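## Task

Take the five cases from the low table and build them on the empty pallet according to the layer sheet; each case carries a four-digit article number on its label. The pallet rests loose on the floor close to one end of the track and can be turned a little. Sheet positions are case centres relative to the pallet centre: a follows the pallet's long side (+a roughly toward +y), b follows its short side (+b roughly toward the track). Bottom layer, on the deck, every case with its long side parallel to b: 7093 at a = +0.15 m, b = +0.20 m; 1042 at a = +0.45 m, b = +0.20 m; 9527 at a = +0.15 m, b = -0.20 m; 2187 at a = +0.45 m, b = -0.20 m. Top layer, resting on the bottom layer: 8354 at a = +0.30 m, b = -0.20 m, with its long side parallel to a. Every case must finish within roughly a finger's width of its spot. cam_pallet_north shows the -y end of the track from above and cam_pallet_south the +y end; +y runs roughly rightward in both images. A case that falls to the floor may be picked up again, but it has to end lid up. At the end the tools must be released and moved away; a case that stays put only because the robot holds it does not count.

## Robot and tools

Robot: two UR20-type arms, left_arm and right_arm, each on its own carriage on one shared track running along y at x = 0. left_rail carries left_arm on the +y half (position_m 0.6 to 3 m), right_rail carries right_arm on the -y half (-3 to -0.6 m). Each base sits at x = 0, y = its carriage position, z = 0.04 m, facing +x. Each arm ends in a vacuum tool with four cups in two channels: channel a cups at y = -104.5 mm, channel b at y = +104.5 mm, both at x = -62 and +62 mm in the tool frame; the rims cover 227 x 312 mm. Cups point along the tool's +z.

Scene frame (used in results): origin on the table top, z = 0 there, +z up, +x the direction the arms face, +y to their left, y = 0 mid-track. The table starts at x = 0.50 m and exists only for y between -0.90 and 0.90 m; elsewhere the floor lies at z = -0.53 m, so the pallet is down there. Reported cup point positions can be somewhat off, especially at long reach.

execute_actions(actions): a list of action objects run in sequence. Each may hold "rows", "steps", "until", and device keys "left_rail"/"right_rail".
- rows: up to 15 rows, one per control step (1/30 s). Every row is a single flat list of 16 numbers, each in [-1, 1], covering both arms: left dx, dy, dz, rx, ry, rz, left suction_a, suction_b, then right dx, dy, dz, rx, ry, rz, right suction_a, suction_b. dx..rz are an offset target, expressed in that cup point's own axes, relative to where the cup point was measured when the action began (for a call's first action, the last reported pose). Rows do not accumulate: each is measured from that same start. Scale: 1.0 = 0.6 m for dx, dy, dz and 180 degrees for the rotation vector rx, ry, rz. Suction values: above 0.01 means on, 0 off; they latch, so repeat the current values for an arm you want unchanged.
- steps: 1 to 450 control steps (default 15), at least the number of rows. After the rows run out, the last row stays the target.
- until: stop the action early when conditions hold, e.g. {"left_rail": {"position_status": ["!=", "moving"]}}, or {"all": {"status": "ended"}} / {"any": {"status": "ended"}}. Numbers need a comparison ("=", "!=", "<", "<=", ">", ">="). It does not halt motion.
- left_rail / right_rail: {"position_m": absolute carriage position in metres}, {"speed_m_s": 0.01 to 1, default 1, persists}, or {"stop": true}. Rows never move carriages. A carriage moving shifts its arm's tool by the same y. Send position_m, then wait on position_status != moving before targeting scene points. Acceleration is 2 m/s2. Any bad value or name rejects the whole call. An empty actions list just returns state and images.

zoom_image(camera, region): enlarged view of a camera's last image; region [x0, y0, x1, y1] in pixels from top-left, at most 504 x 504. Cameras: cam_high, cam_low, cam_pallet_north, cam_pallet_south (896x504), cam_left_wrist, cam_right_wrist (616x616). read_manual(section) only returns licence text. finished_scene(scene) ends scene 1 or 2 irreversibly and reports success; the next scene's task comes with it.

Motion limits: each step the commanded pose is clipped to 100 mm and 16 degrees from the measured pose; position wins over orientation if both can't be met. Arms may lag after big moves; resend the remainder rather than relying on holds. Ramp offsets gradually (e.g. +0.01 per row = 6 mm per step) so held cases don't shake loose.

Results: per-arm end_effector_position (m), end_effector_quat_wxyz, velocities; Hand target lines; Joint positions/velocities (rail, shoulder pan, shoulder lift, elbow, wrist 1-3); Wrist force/torque in the tool frame (noisy, offset up to ~10 N, saturates ~200 N; "no reading" is harmless); suction_measured_a/b (0 none, 0.83+ airtight seal, cardboard lower; settles in ~1.3 s); part_present_a/b (1 above 0.09). Rail fields: position_m, position_status (moving, done, contact_stop, time_out, stopped, stopped_with_arm, stopped_for_other_arm), position_answer (taken/not_taken). "pose unreachable" means the clearance check altered or blocked that arm's command. stopped_with_arm: give that arm followable rows, then resend. stopped_for_other_arm: move the arms apart, wait 30 steps, resend.

Gripping: both cups of a channel must seal fully on a flat, smooth face; an edge, hole or empty cup kills that channel. Cups compress up to ~21 mm. Release by lowering gently until contact, then in one action set both channels to 0 and back straight off. Turn suction off if a cup seals onto the table.

Avoid: torque faults and 400 N force faults (arm halts 10 s); the arms colliding or pressing on each other, including tools, cameras and held cases; both tools pulling on one case at once (hand over by releasing first); dropping, slamming or knocking anything out of the work area, which ends the scene. The robot holds its last command while you think, and a case may occasionally get nudged by outside pushes.

Each tool is called as name(argument=value, ...), one argument or row to a line, values as JSON.

## Session

execute_actions(
  actions=[],
)

Scene clock: 0.00 s.
left_arm: end_effector_position=(+0.8508, +1.7958, +0.4400) suction_measured_a=0.01 part_present_a=0 suction_measured_b=0.01 part_present_b=0 end_effector_quat_wxyz=(-0.000, -0.001, +1.000, -0.000) end_effector_velocity=(+0.000, -0.000, -0.000) end_effector_angular_velocity=(-0.000, +0.000, -0.000) | right_arm: end_effector_position=(+0.8508, -2.3953, +0.4401) suction_measured_a=0.00 part_present_a=0 suction_measured_b=0.00 part_present_b=0 end_effector_quat_wxyz=(-0.000, -0.001, +1.000, +0.000) end_effector_velocity=(+0.000, -0.000, -0.000) end_effector_angular_velocity=(+0.000, +0.000, -0.000)
Joint positions: left_arm=[ 1.796 -0.239 -1.497  2.091 -2.164 -1.571  1.331] | right_arm=[-2.395 -0.239 -1.497  2.091 -2.164 -1.57   1.331]
Joint velocities: left_arm=[ 0. -0.  0. -0. -0. -0. -0.] | right_arm=[ 0.  0.  0. -0.  0.  0.  0.]
Wrist force (N, on the end effector, along its own x y z axes, offset not removed): no reading
Wrist torque (N m, same axes, about the end effector's origin, offset not removed): no reading
Hand target (left_arm): +0.851, +1.796, +0.440; -0.000, -0.001, +1.000, -0.000
Hand target (right_arm): +0.851, -2.395, +0.440; -0.000, -0.001, +1.000, +0.000
left_rail: position_m=1.796 position_m_goal=1.796 speed_m_s=1.00 position_status=done position_answer=taken refusals=0
right_rail: position_m=-2.395 position_m_goal=-2.395 speed_m_s=1.00 position_status=done position_answer=taken refusals=0

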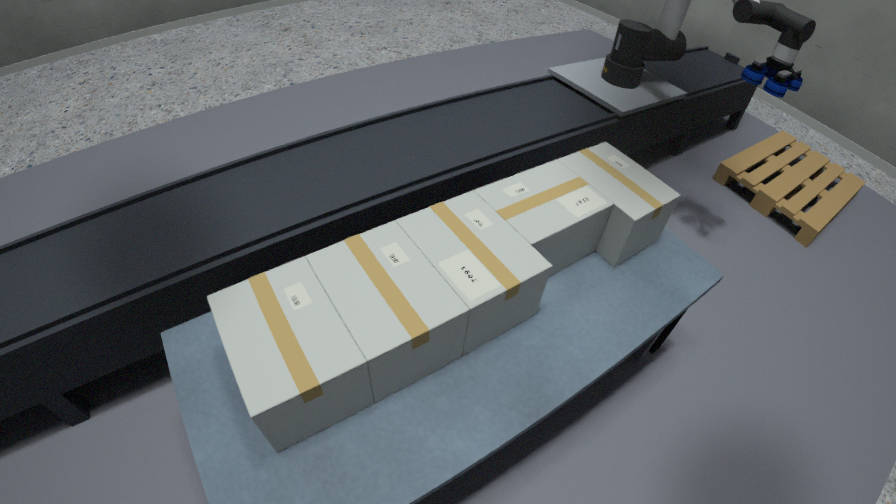

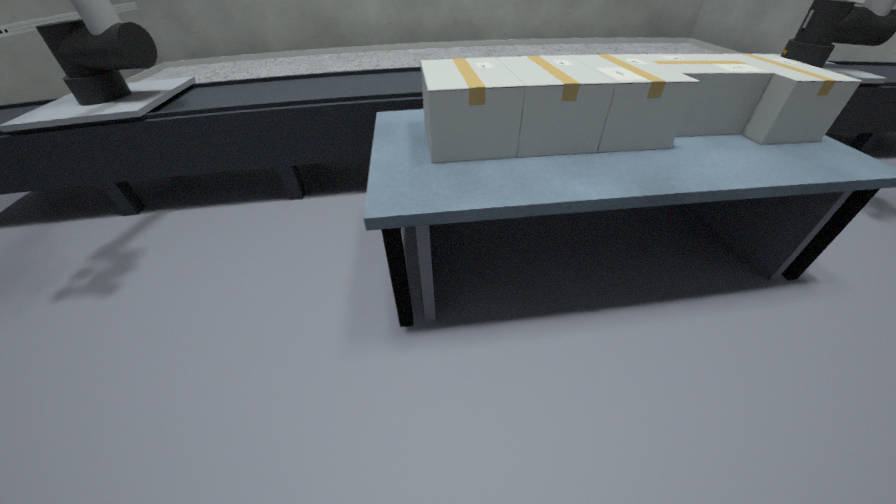

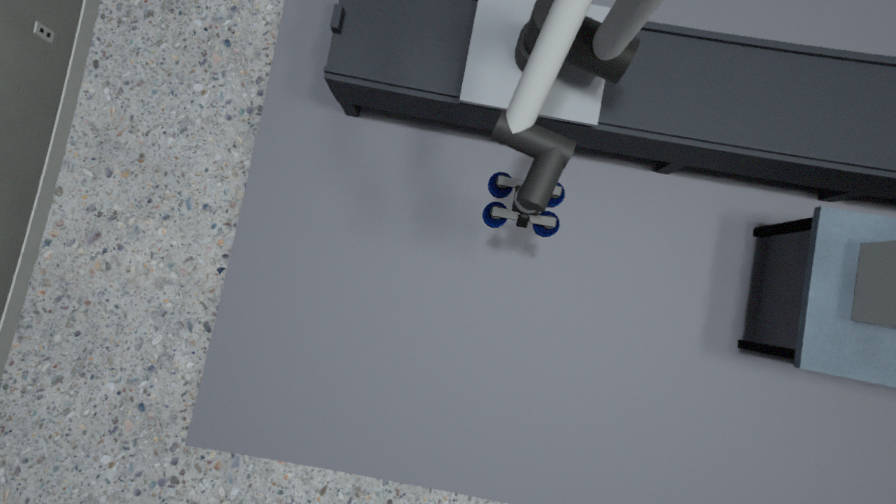

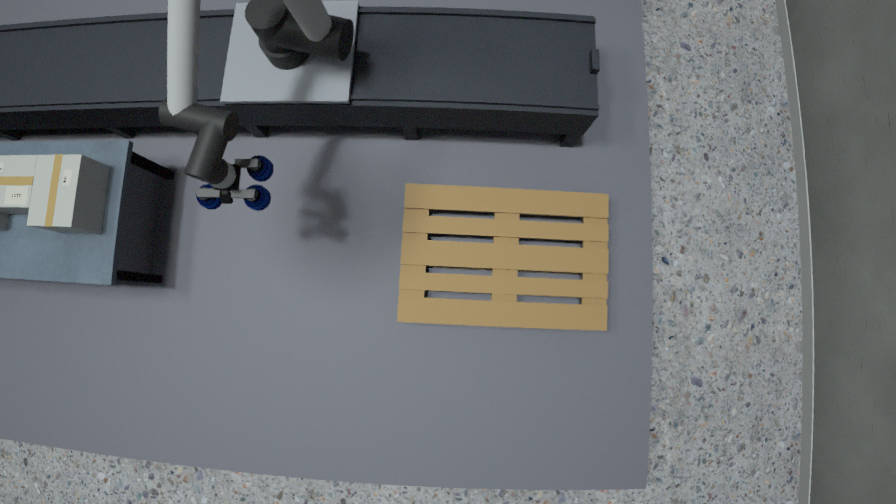

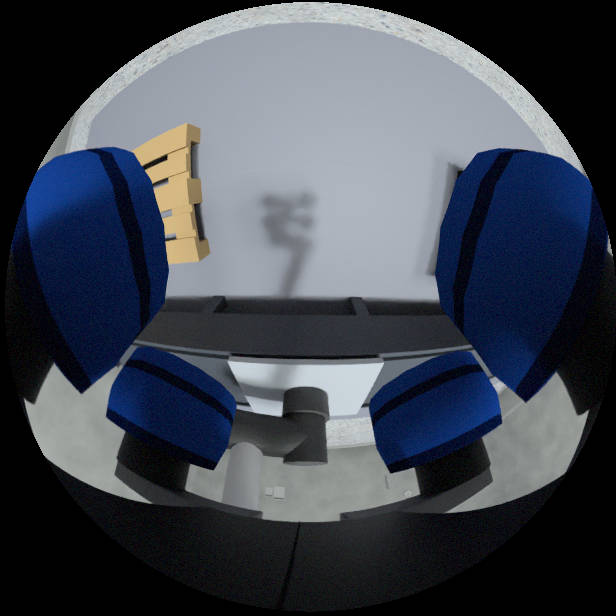

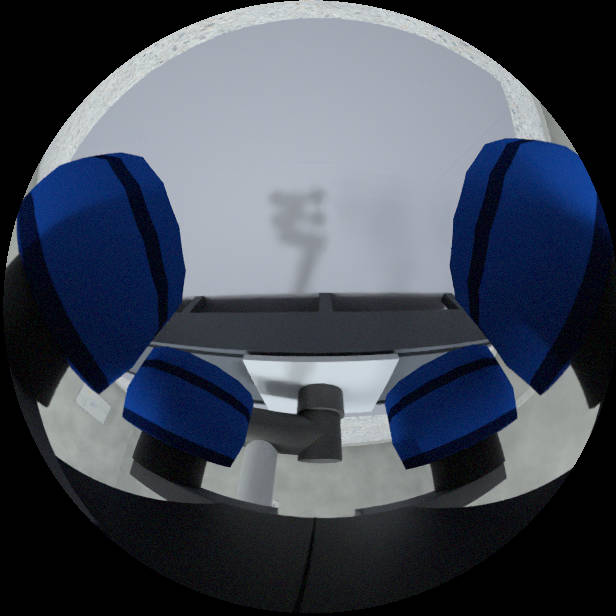

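zoom_image(
  camera="cam_high",
  region=[200, 220, 560, 440],
)

zoom_image(
  camera="cam_high",
  region=[430, 130, 700, 300],
)

zoom_image(
  camera="cam_pallet_south",
  region=[380, 160, 630, 350],
)

Region (200, 220, 560, 440) of cam_high's 896x504 image, scaled by 1.400, with more detail than that image has.

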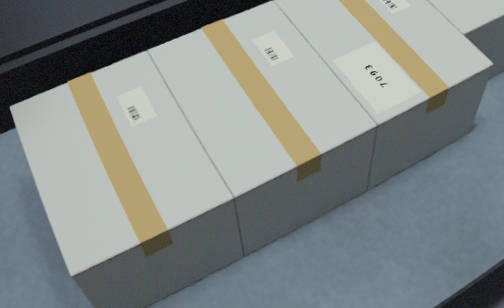

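Region (430, 130, 700, 300) of cam_high's 896x504 image, scaled by 1.867, with more detail than that image has; it fills the top 317 rows of this view, and the rest is white.

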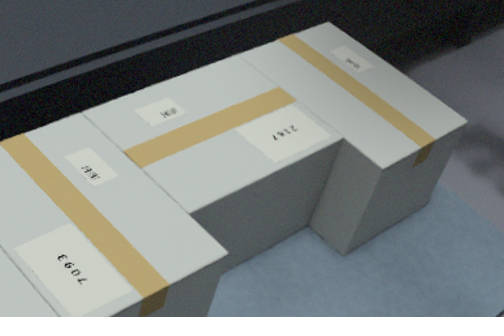

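Region (380, 160, 630, 350) of cam_pallet_south's 896x504 image, scaled by 2.016, with more detail than that image has; it fills the top 383 rows of this view, and the rest is white.

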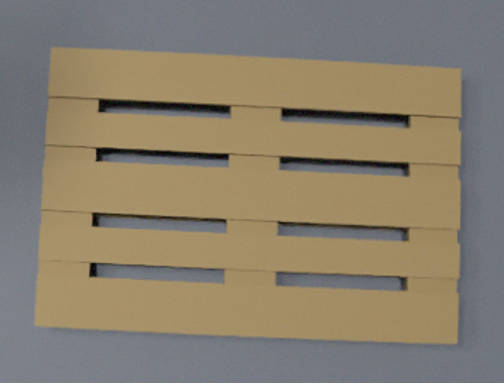

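zoom_image(
  camera="cam_high",
  region=[270, 270, 330, 320],
)

zoom_image(
  camera="cam_high",
  region=[370, 235, 430, 280],
)

zoom_image(
  camera="cam_high",
  region=[590, 140, 650, 185],
)

Region (270, 270, 330, 320) of cam_high's 896x504 image, scaled by 8.400, with more detail than that image has.

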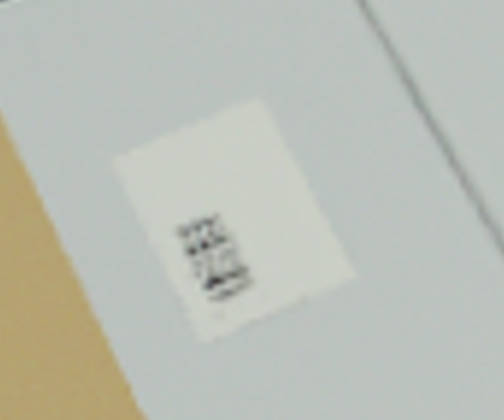

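Region (370, 235, 430, 280) of cam_high's 896x504 image, scaled by 8.400, with more detail than that image has; it fills the top 378 rows of this view, and the rest is white.

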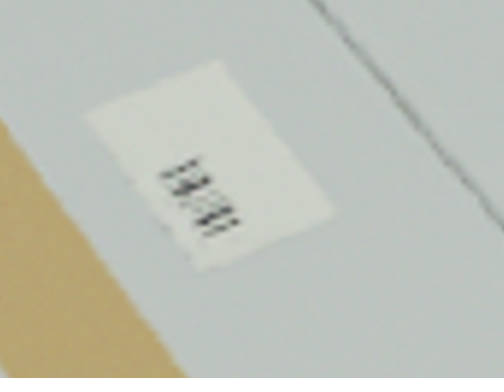

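Region (590, 140, 650, 185) of cam_high's 896x504 image, scaled by 8.400, with more detail than that image has; it fills the top 378 rows of this view, and the rest is white.

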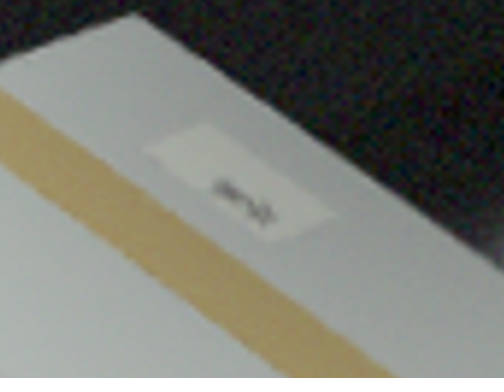

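zoom_image(
  camera="cam_low",
  region=[400, 40, 880, 180],
)

zoom_image(
  camera="cam_pallet_south",
  region=[0, 130, 140, 250],
)

zoom_image(
  camera="cam_pallet_north",
  region=[790, 200, 896, 340],
)

Region (400, 40, 880, 180) of cam_low's 896x504 image, scaled by 1.050, with more detail than that image has; it fills the top 147 rows of this view, and the rest is white.

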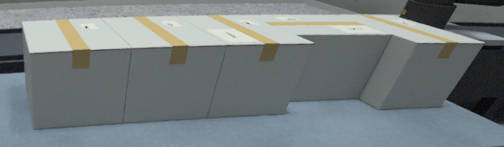

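Region (0, 130, 140, 250) of cam_pallet_south's 896x504 image, scaled by 3.600, with more detail than that image has; it fills the top 432 rows of this view, and the rest is white.

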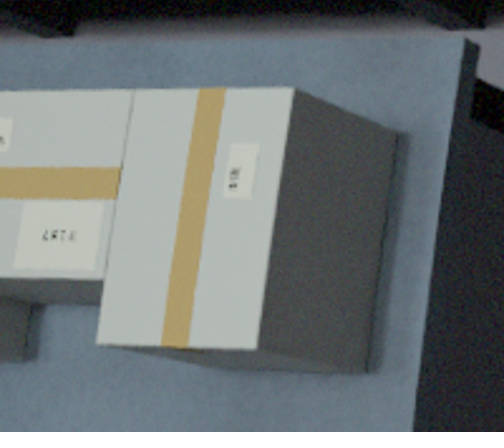

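Region (790, 200, 896, 340) of cam_pallet_north's 896x504 image, scaled by 3.600, with more detail than that image has; it fills the left 382 columns of this view, and the rest is white.

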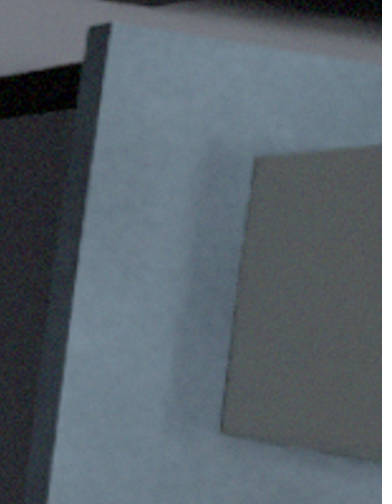

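execute_actions(
  actions=[
    {"left_rail":{"position_m":0.645,"speed_m_s":1.0},"rows":[[0.006,0,0.002,0,0,-0.025,0,0,0.042,0.038,0.017,0,0,0,0,0],[0.014,0,0.004,0,0,-0.06,0,0,0.1,0.09,0.04,0,0,0,0,0],[0.024,0,0.007,0,0,-0.1,0,0,0.167,0.15,0.067,0,0,0,0,0],[0.035,0,0.01,0,0,-0.15,0,0,0.25,0.225,0.1,0,0,0,0,0],[0.05,0,0.014,0,0,-0.21,0,0,0.35,0.315,0.14,0,0,0,0,0],[0.065,0,0.018,0,0,-0.275,0,0,0.458,0.413,0.183,0,0,0,0,0],[0.083,0,0.023,0,0,-0.35,0,0,0.583,0.525,0.233,0,0,0,0,0],[0.1,0,0.028,0,0,-0.425,0,0,0.708,0.638,0.283,0,0,0,0,0],[0.118,0,0.033,0,0,-0.5,0,0,0.833,0.75,0.333,0,0,0,0,0]],"steps":52},
    {"right_rail":{"position_m":-0.95,"speed_m_s":1.0},"steps":1},
  ],
)

Scene clock: 58.27 s.
left_arm: end_effector_position=(+0.7800, +0.6447, +0.4202) suction_measured_a=0.01 part_present_a=0 suction_measured_b=0.01 part_present_b=0 end_effector_quat_wxyz=(+0.001, +0.706, -0.708, +0.000) end_effector_velocity=(-0.000, +0.000, +0.000) end_effector_angular_velocity=(+0.005, +0.000, +0.028) | right_arm: end_effector_position=(+0.3538, -1.9524, +0.2425) suction_measured_a=0.00 part_present_a=0 suction_measured_b=0.00 part_present_b=0 end_effector_quat_wxyz=(-0.002, -0.002, +1.000, +0.001) end_effector_velocity=(-0.027, +0.060, -0.017) end_effector_angular_velocity=(-0.017, -0.018, -0.016)
Joint positions: left_arm=[ 0.645 -0.261 -1.564  2.194 -2.201 -1.572 -0.258] | right_arm=[-2.395  0.532 -1.609  2.593 -2.553 -1.567  2.099]
Joint velocities: left_arm=[ 0.    -0.001 -0.001  0.     0.002  0.005 -0.03 ] | right_arm=[ 0.     0.136  0.073 -0.023 -0.057 -0.024  0.151]
Wrist force (N, on the end effector, along its own x y z axes, offset not removed): left_arm=[1.9 2.6 -1.9] | right_arm=[-1.6 -3.9 -1.0]
Wrist torque (N m, same axes, about the end effector's origin, offset not removed): left_arm=[-0.16 -0.12 -0.18] | right_arm=[-0.43 0.15 -0.01]
Hand target (left_arm): +0.780, +0.645, +0.420; +0.000, +0.707, -0.707, -0.000
Hand target (right_arm): +0.351, -1.943, +0.240; -0.000, -0.001, +1.000, +0.000
Off the commanded pose (left_arm): 0.000 m, 0 deg.
Off the commanded pose (right_arm): 0.007 m, 0 deg.
left_rail: position_m=0.645 position_m_goal=0.645 speed_m_s=1.00 position_status=done position_answer=taken refusals=0
right_rail: position_m=-2.395 position_m_goal=-0.950 speed_m_s=1.00 position_status=moving position_answer=taken refusals=0

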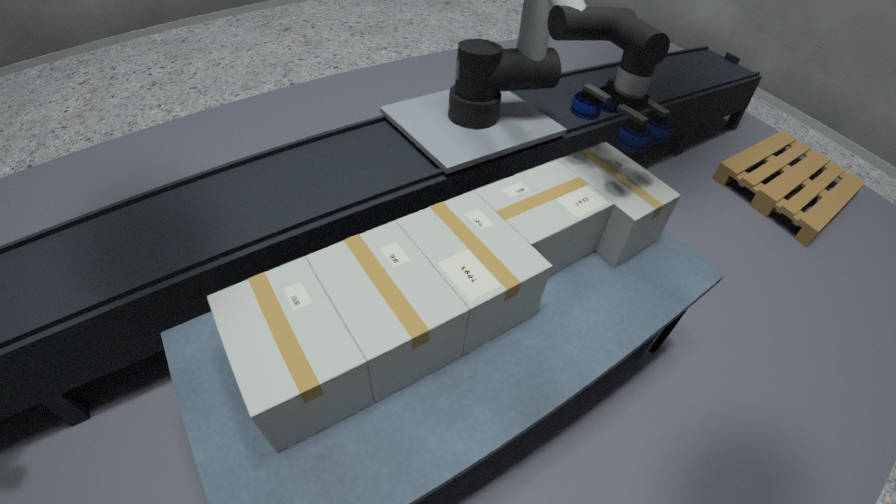

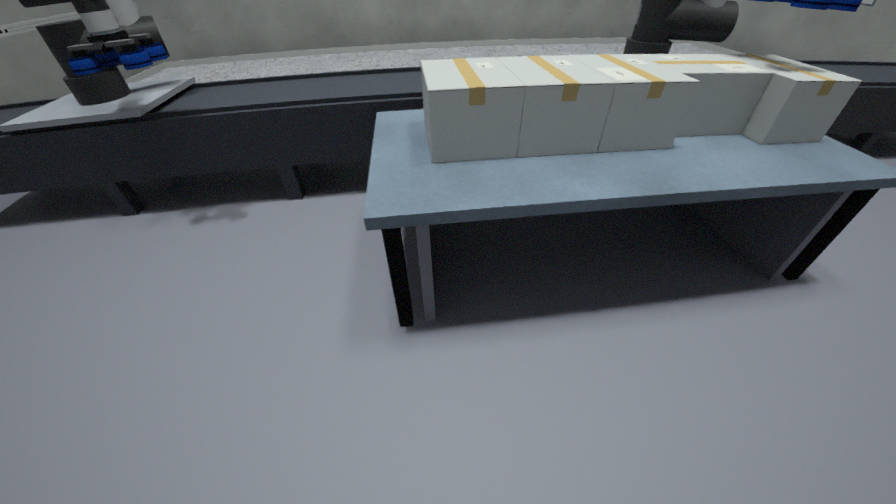

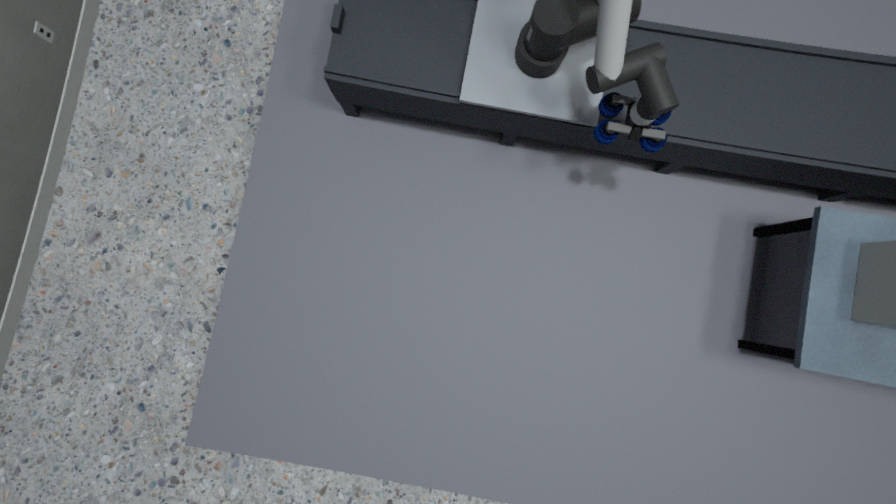

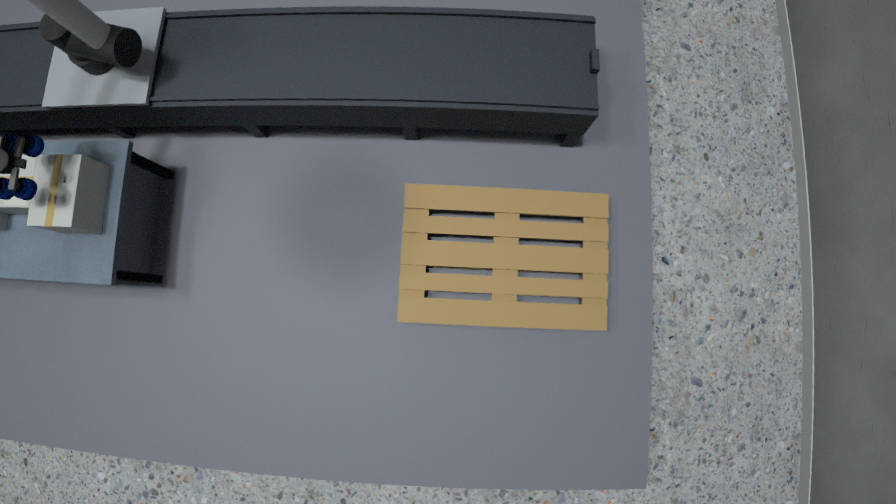

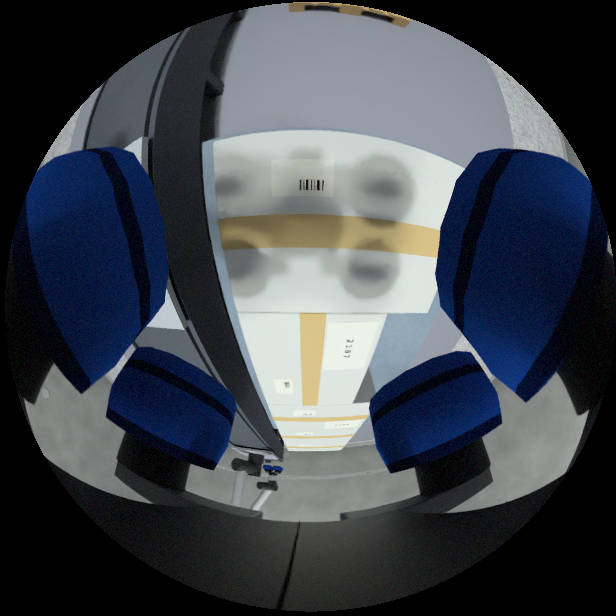

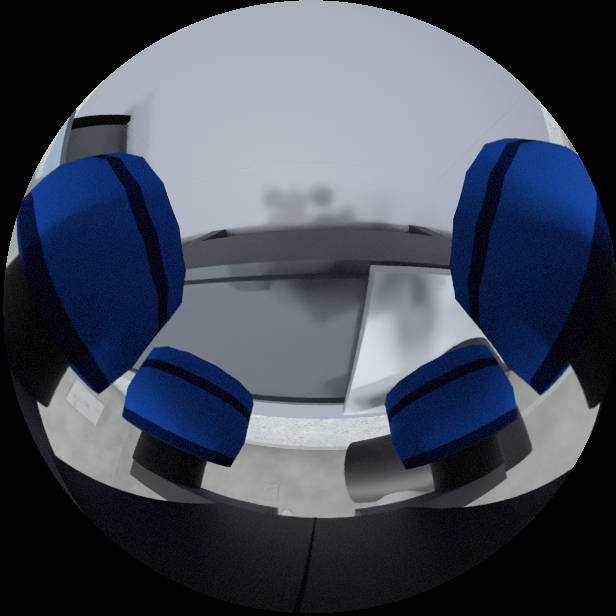

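execute_actions(
  actions=[],
)

Scene clock: 70.20 s.
left_arm: end_effector_position=(+0.7800, +0.6446, +0.4202) suction_measured_a=0.01 part_present_a=0 suction_measured_b=0.01 part_present_b=0 end_effector_quat_wxyz=(+0.000, +0.707, -0.707, -0.000) end_effector_velocity=(+0.000, -0.000, -0.000) end_effector_angular_velocity=(+0.000, +0.000, +0.000) | right_arm: end_effector_position=(+0.3507, -0.4994, +0.2404) suction_measured_a=0.00 part_present_a=0 suction_measured_b=0.00 part_present_b=0 end_effector_quat_wxyz=(-0.000, -0.001, +1.000, +0.000) end_effector_velocity=(+0.000, +0.000, +0.000) end_effector_angular_velocity=(+0.000, -0.000, +0.000)
Joint positions: left_arm=[ 0.645 -0.261 -1.564  2.194 -2.201 -1.571 -0.262] | right_arm=[-0.95   0.549 -1.6    2.59  -2.561 -1.57   2.118]
Joint velocities: left_arm=[ 0.  0.  0.  0.  0. -0. -0.] | right_arm=[ 0. -0. -0.  0.  0.  0. -0.]
Wrist force (N, on the end effector, along its own x y z axes, offset not removed): left_arm=[-0.2 2.0 1.4] | right_arm=[-2.7 -3.7 0.4]
Wrist torque (N m, same axes, about the end effector's origin, offset not removed): left_arm=[-0.29 0.17 0.07] | right_arm=[-0.44 0.29 -0.08]
Hand target (left_arm): +0.780, +0.645, +0.420; +0.000, +0.707, -0.707, -0.000
Hand target (right_arm): +0.351, -0.500, +0.240; -0.000, -0.001, +1.000, +0.000
Off the commanded pose (left_arm): 0.000 m, 0 deg.
Off the commanded pose (right_arm): 0.001 m, 0 deg.
left_rail: position_m=0.645 position_m_goal=0.645 speed_m_s=1.00 position_status=done position_answer=taken refusals=0
right_rail: position_m=-0.950 position_m_goal=-0.950 speed_m_s=1.00 position_status=done position_answer=taken refusals=0

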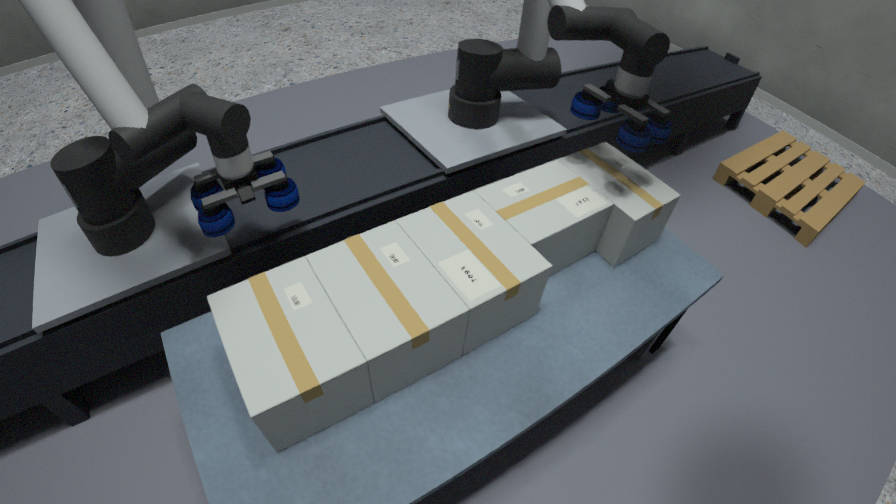

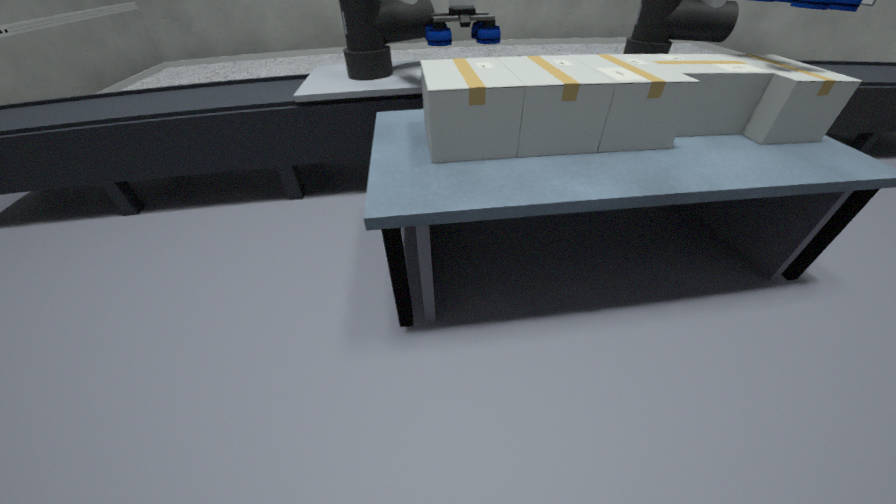

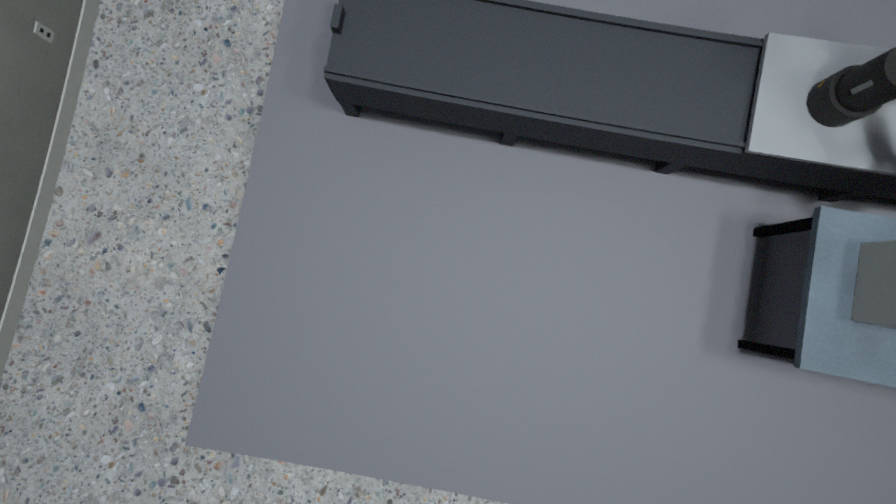

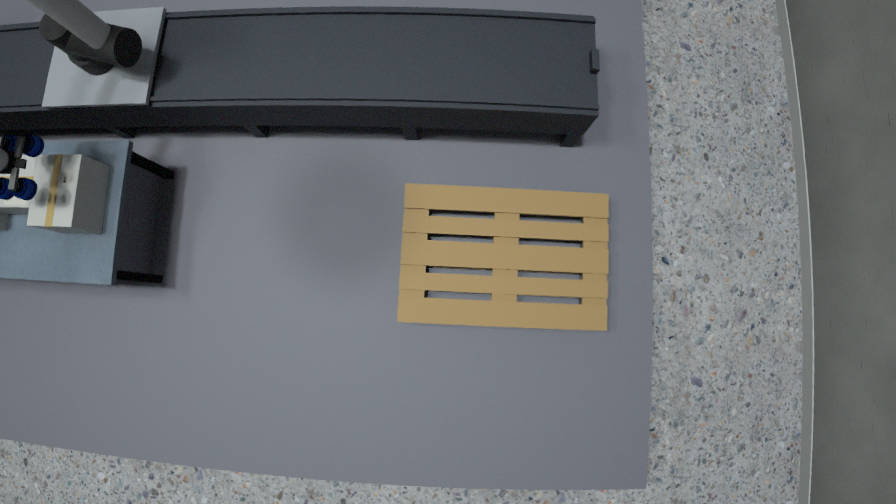

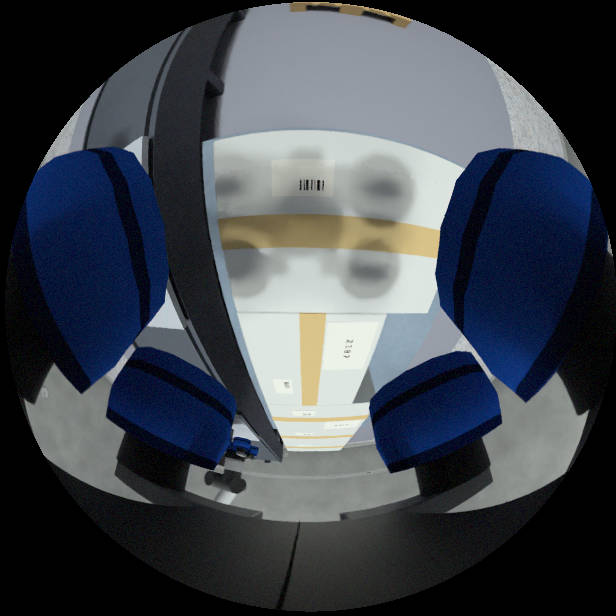

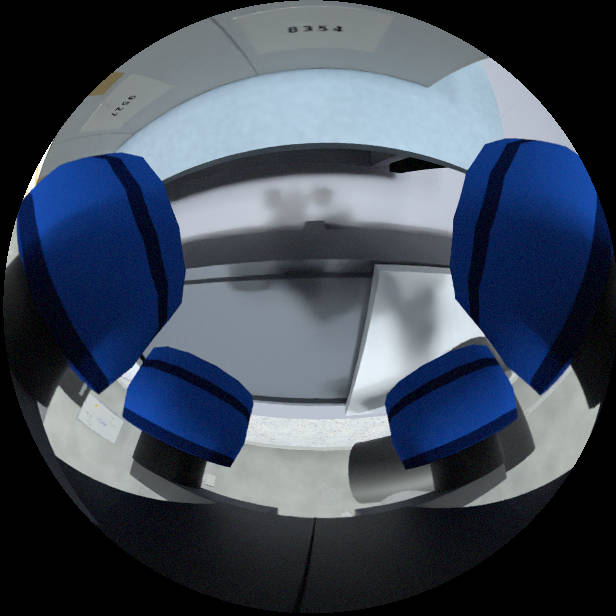

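zoom_image(
  camera="cam_right_wrist",
  region=[60, 0, 500, 180],
)

zoom_image(
  camera="cam_high",
  region=[400, 130, 720, 310],
)

Region (60, 0, 500, 180) of cam_right_wrist's 616x616 image, scaled by 1.145, with more detail than that image has; it fills the top 206 rows of this view, and the rest is white.

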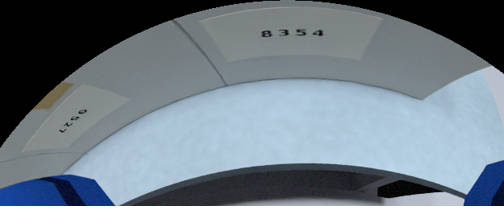

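Region (400, 130, 720, 310) of cam_high's 896x504 image, scaled by 1.575, with more detail than that image has; it fills the top 284 rows of this view, and the rest is white.

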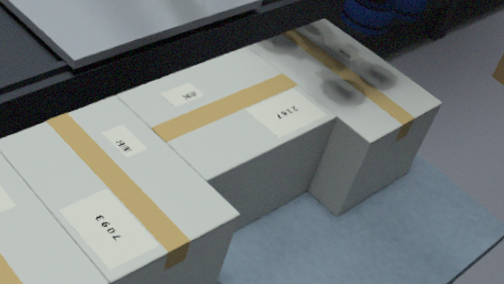

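zoom_image(
  camera="cam_right_wrist",
  region=[60, 50, 220, 150],
)

Region (60, 50, 220, 150) of cam_right_wrist's 616x616 image, scaled by 3.150, with more detail than that image has; it fills the top 315 rows of this view, and the rest is white.

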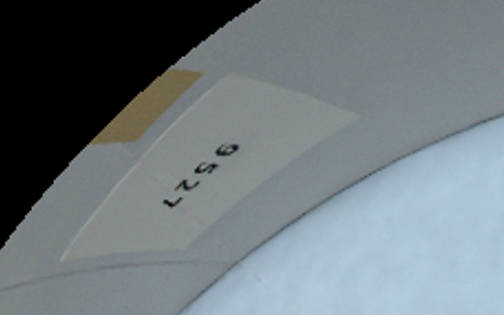

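zoom_image(
  camera="cam_left_wrist",
  region=[170, 110, 480, 340],
)

Region (170, 110, 480, 340) of cam_left_wrist's 616x616 image, scaled by 1.626, with more detail than that image has; it fills the top 374 rows of this view, and the rest is white.

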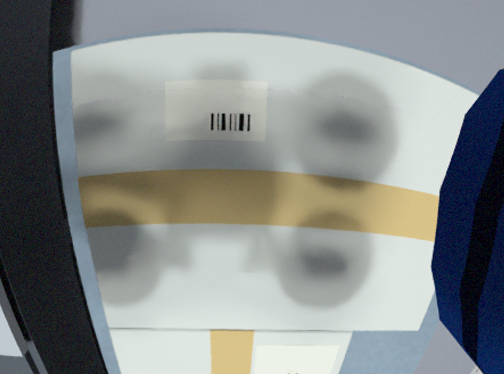

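execute_actions(
  actions=[
    {"right_rail":{"position_m":-2.6},"rows":[[-0.02,-0.03,0,0,0,0,0,0,0,0,0,0,0,0,0,0],[-0.035,-0.055,0,0,0,0,0,0,0,0,0,0,0,0,0,0],[-0.047,-0.075,0,0,0,0,0,0,0,0,0,0,0,0,0,0]],"steps":10},
  ],
)

Scene clock: 104.30 s.
left_arm: end_effector_position=(+0.8176, +0.6689, +0.4203) suction_measured_a=0.01 part_present_a=0 suction_measured_b=0.01 part_present_b=0 end_effector_quat_wxyz=(+0.000, +0.708, -0.707, -0.000) end_effector_velocity=(+0.060, +0.035, -0.001) end_effector_angular_velocity=(+0.000, +0.002, -0.001) | right_arm: end_effector_position=(+0.3507, -0.5830, +0.2404) suction_measured_a=0.00 part_present_a=0 suction_measured_b=0.00 part_present_b=0 end_effector_quat_wxyz=(-0.000, -0.001, +1.000, +0.000) end_effector_velocity=(-0.000, -0.576, +0.000) end_effector_angular_velocity=(+0.000, -0.000, +0.000)
Joint positions: left_arm=[ 0.645 -0.219 -1.519  2.148 -2.199 -1.571 -0.22 ] | right_arm=[-1.033  0.549 -1.6    2.59  -2.56  -1.57   2.118]
Joint velocities: left_arm=[ 0.     0.059  0.072 -0.076  0.006 -0.     0.06 ] | right_arm=[-0.576  0.    -0.     0.    -0.    -0.     0.   ]
Wrist force (N, on the end effector, along its own x y z axes, offset not removed): left_arm=[3.1 -6.8 5.1] | right_arm=[-3.4 4.1 -1.4]
Wrist torque (N m, same axes, about the end effector's origin, offset not removed): left_arm=[-1.37 -0.31 -0.07] | right_arm=[0.43 0.46 -0.09]
Hand target (left_arm): +0.825, +0.673, +0.420; +0.000, +0.707, -0.707, -0.000
Hand target (right_arm): +0.351, -0.622, +0.240; -0.000, -0.001, +1.000, +0.000
Off the commanded pose (left_arm): 0.008 m, 0 deg.
Off the commanded pose (right_arm): 0.000 m, 0 deg.
left_rail: position_m=0.645 position_m_goal=0.645 speed_m_s=1.00 position_status=done position_answer=taken refusals=0
right_rail: position_m=-1.033 position_m_goal=-2.600 speed_m_s=1.00 position_status=moving position_answer=taken refusals=0

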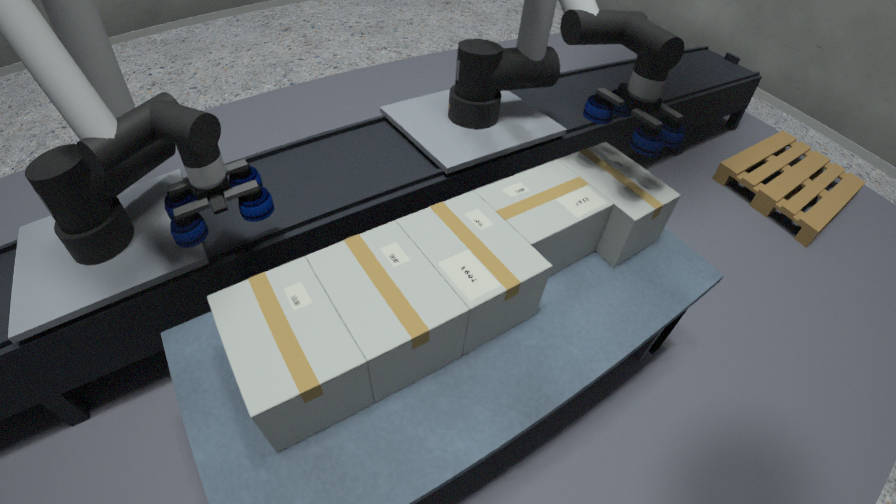

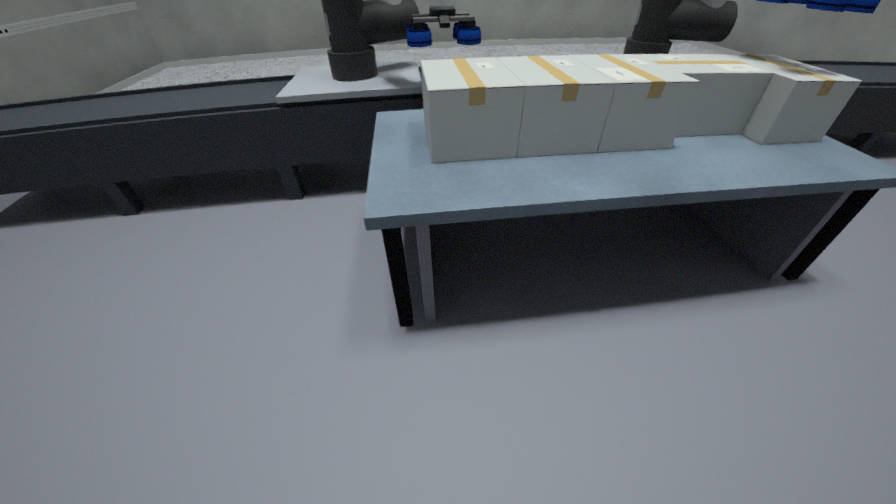

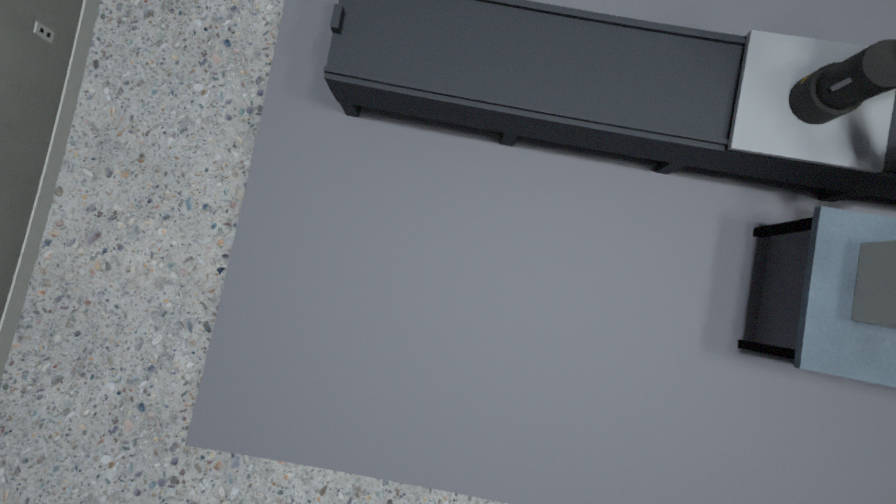

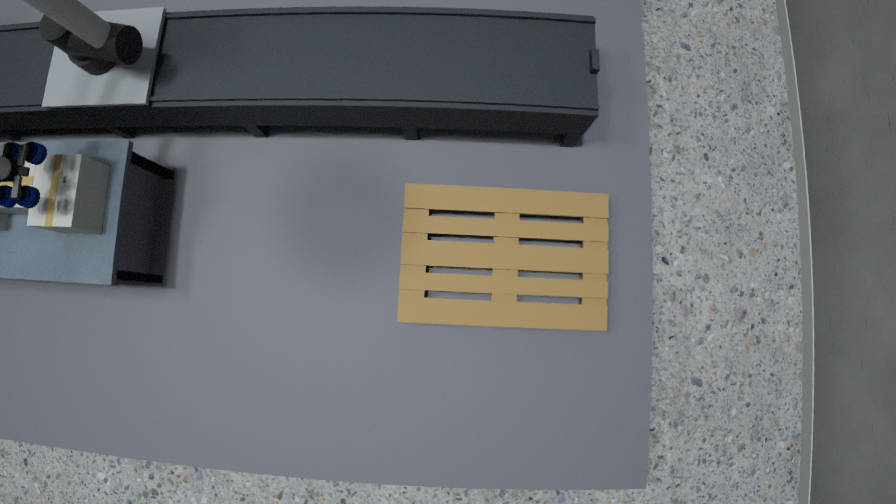

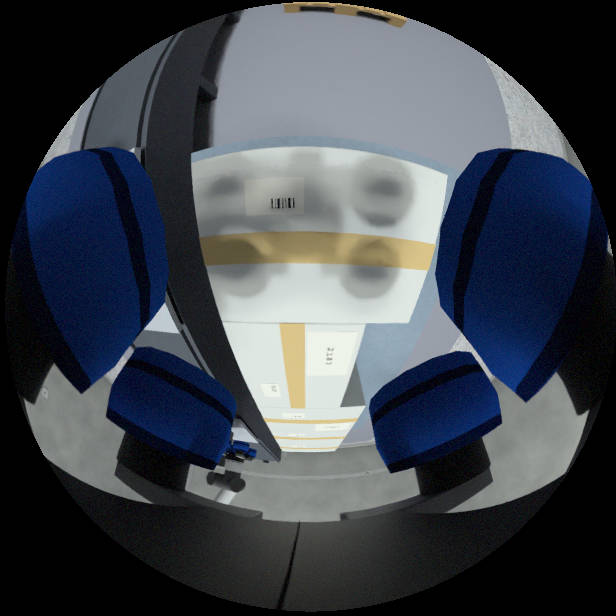

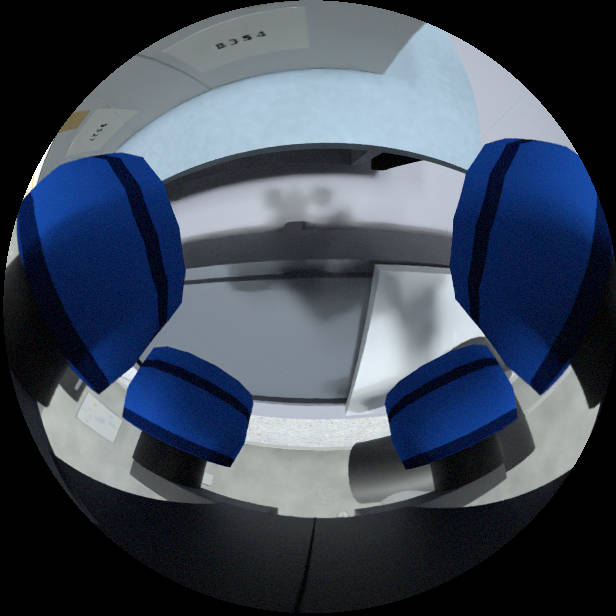

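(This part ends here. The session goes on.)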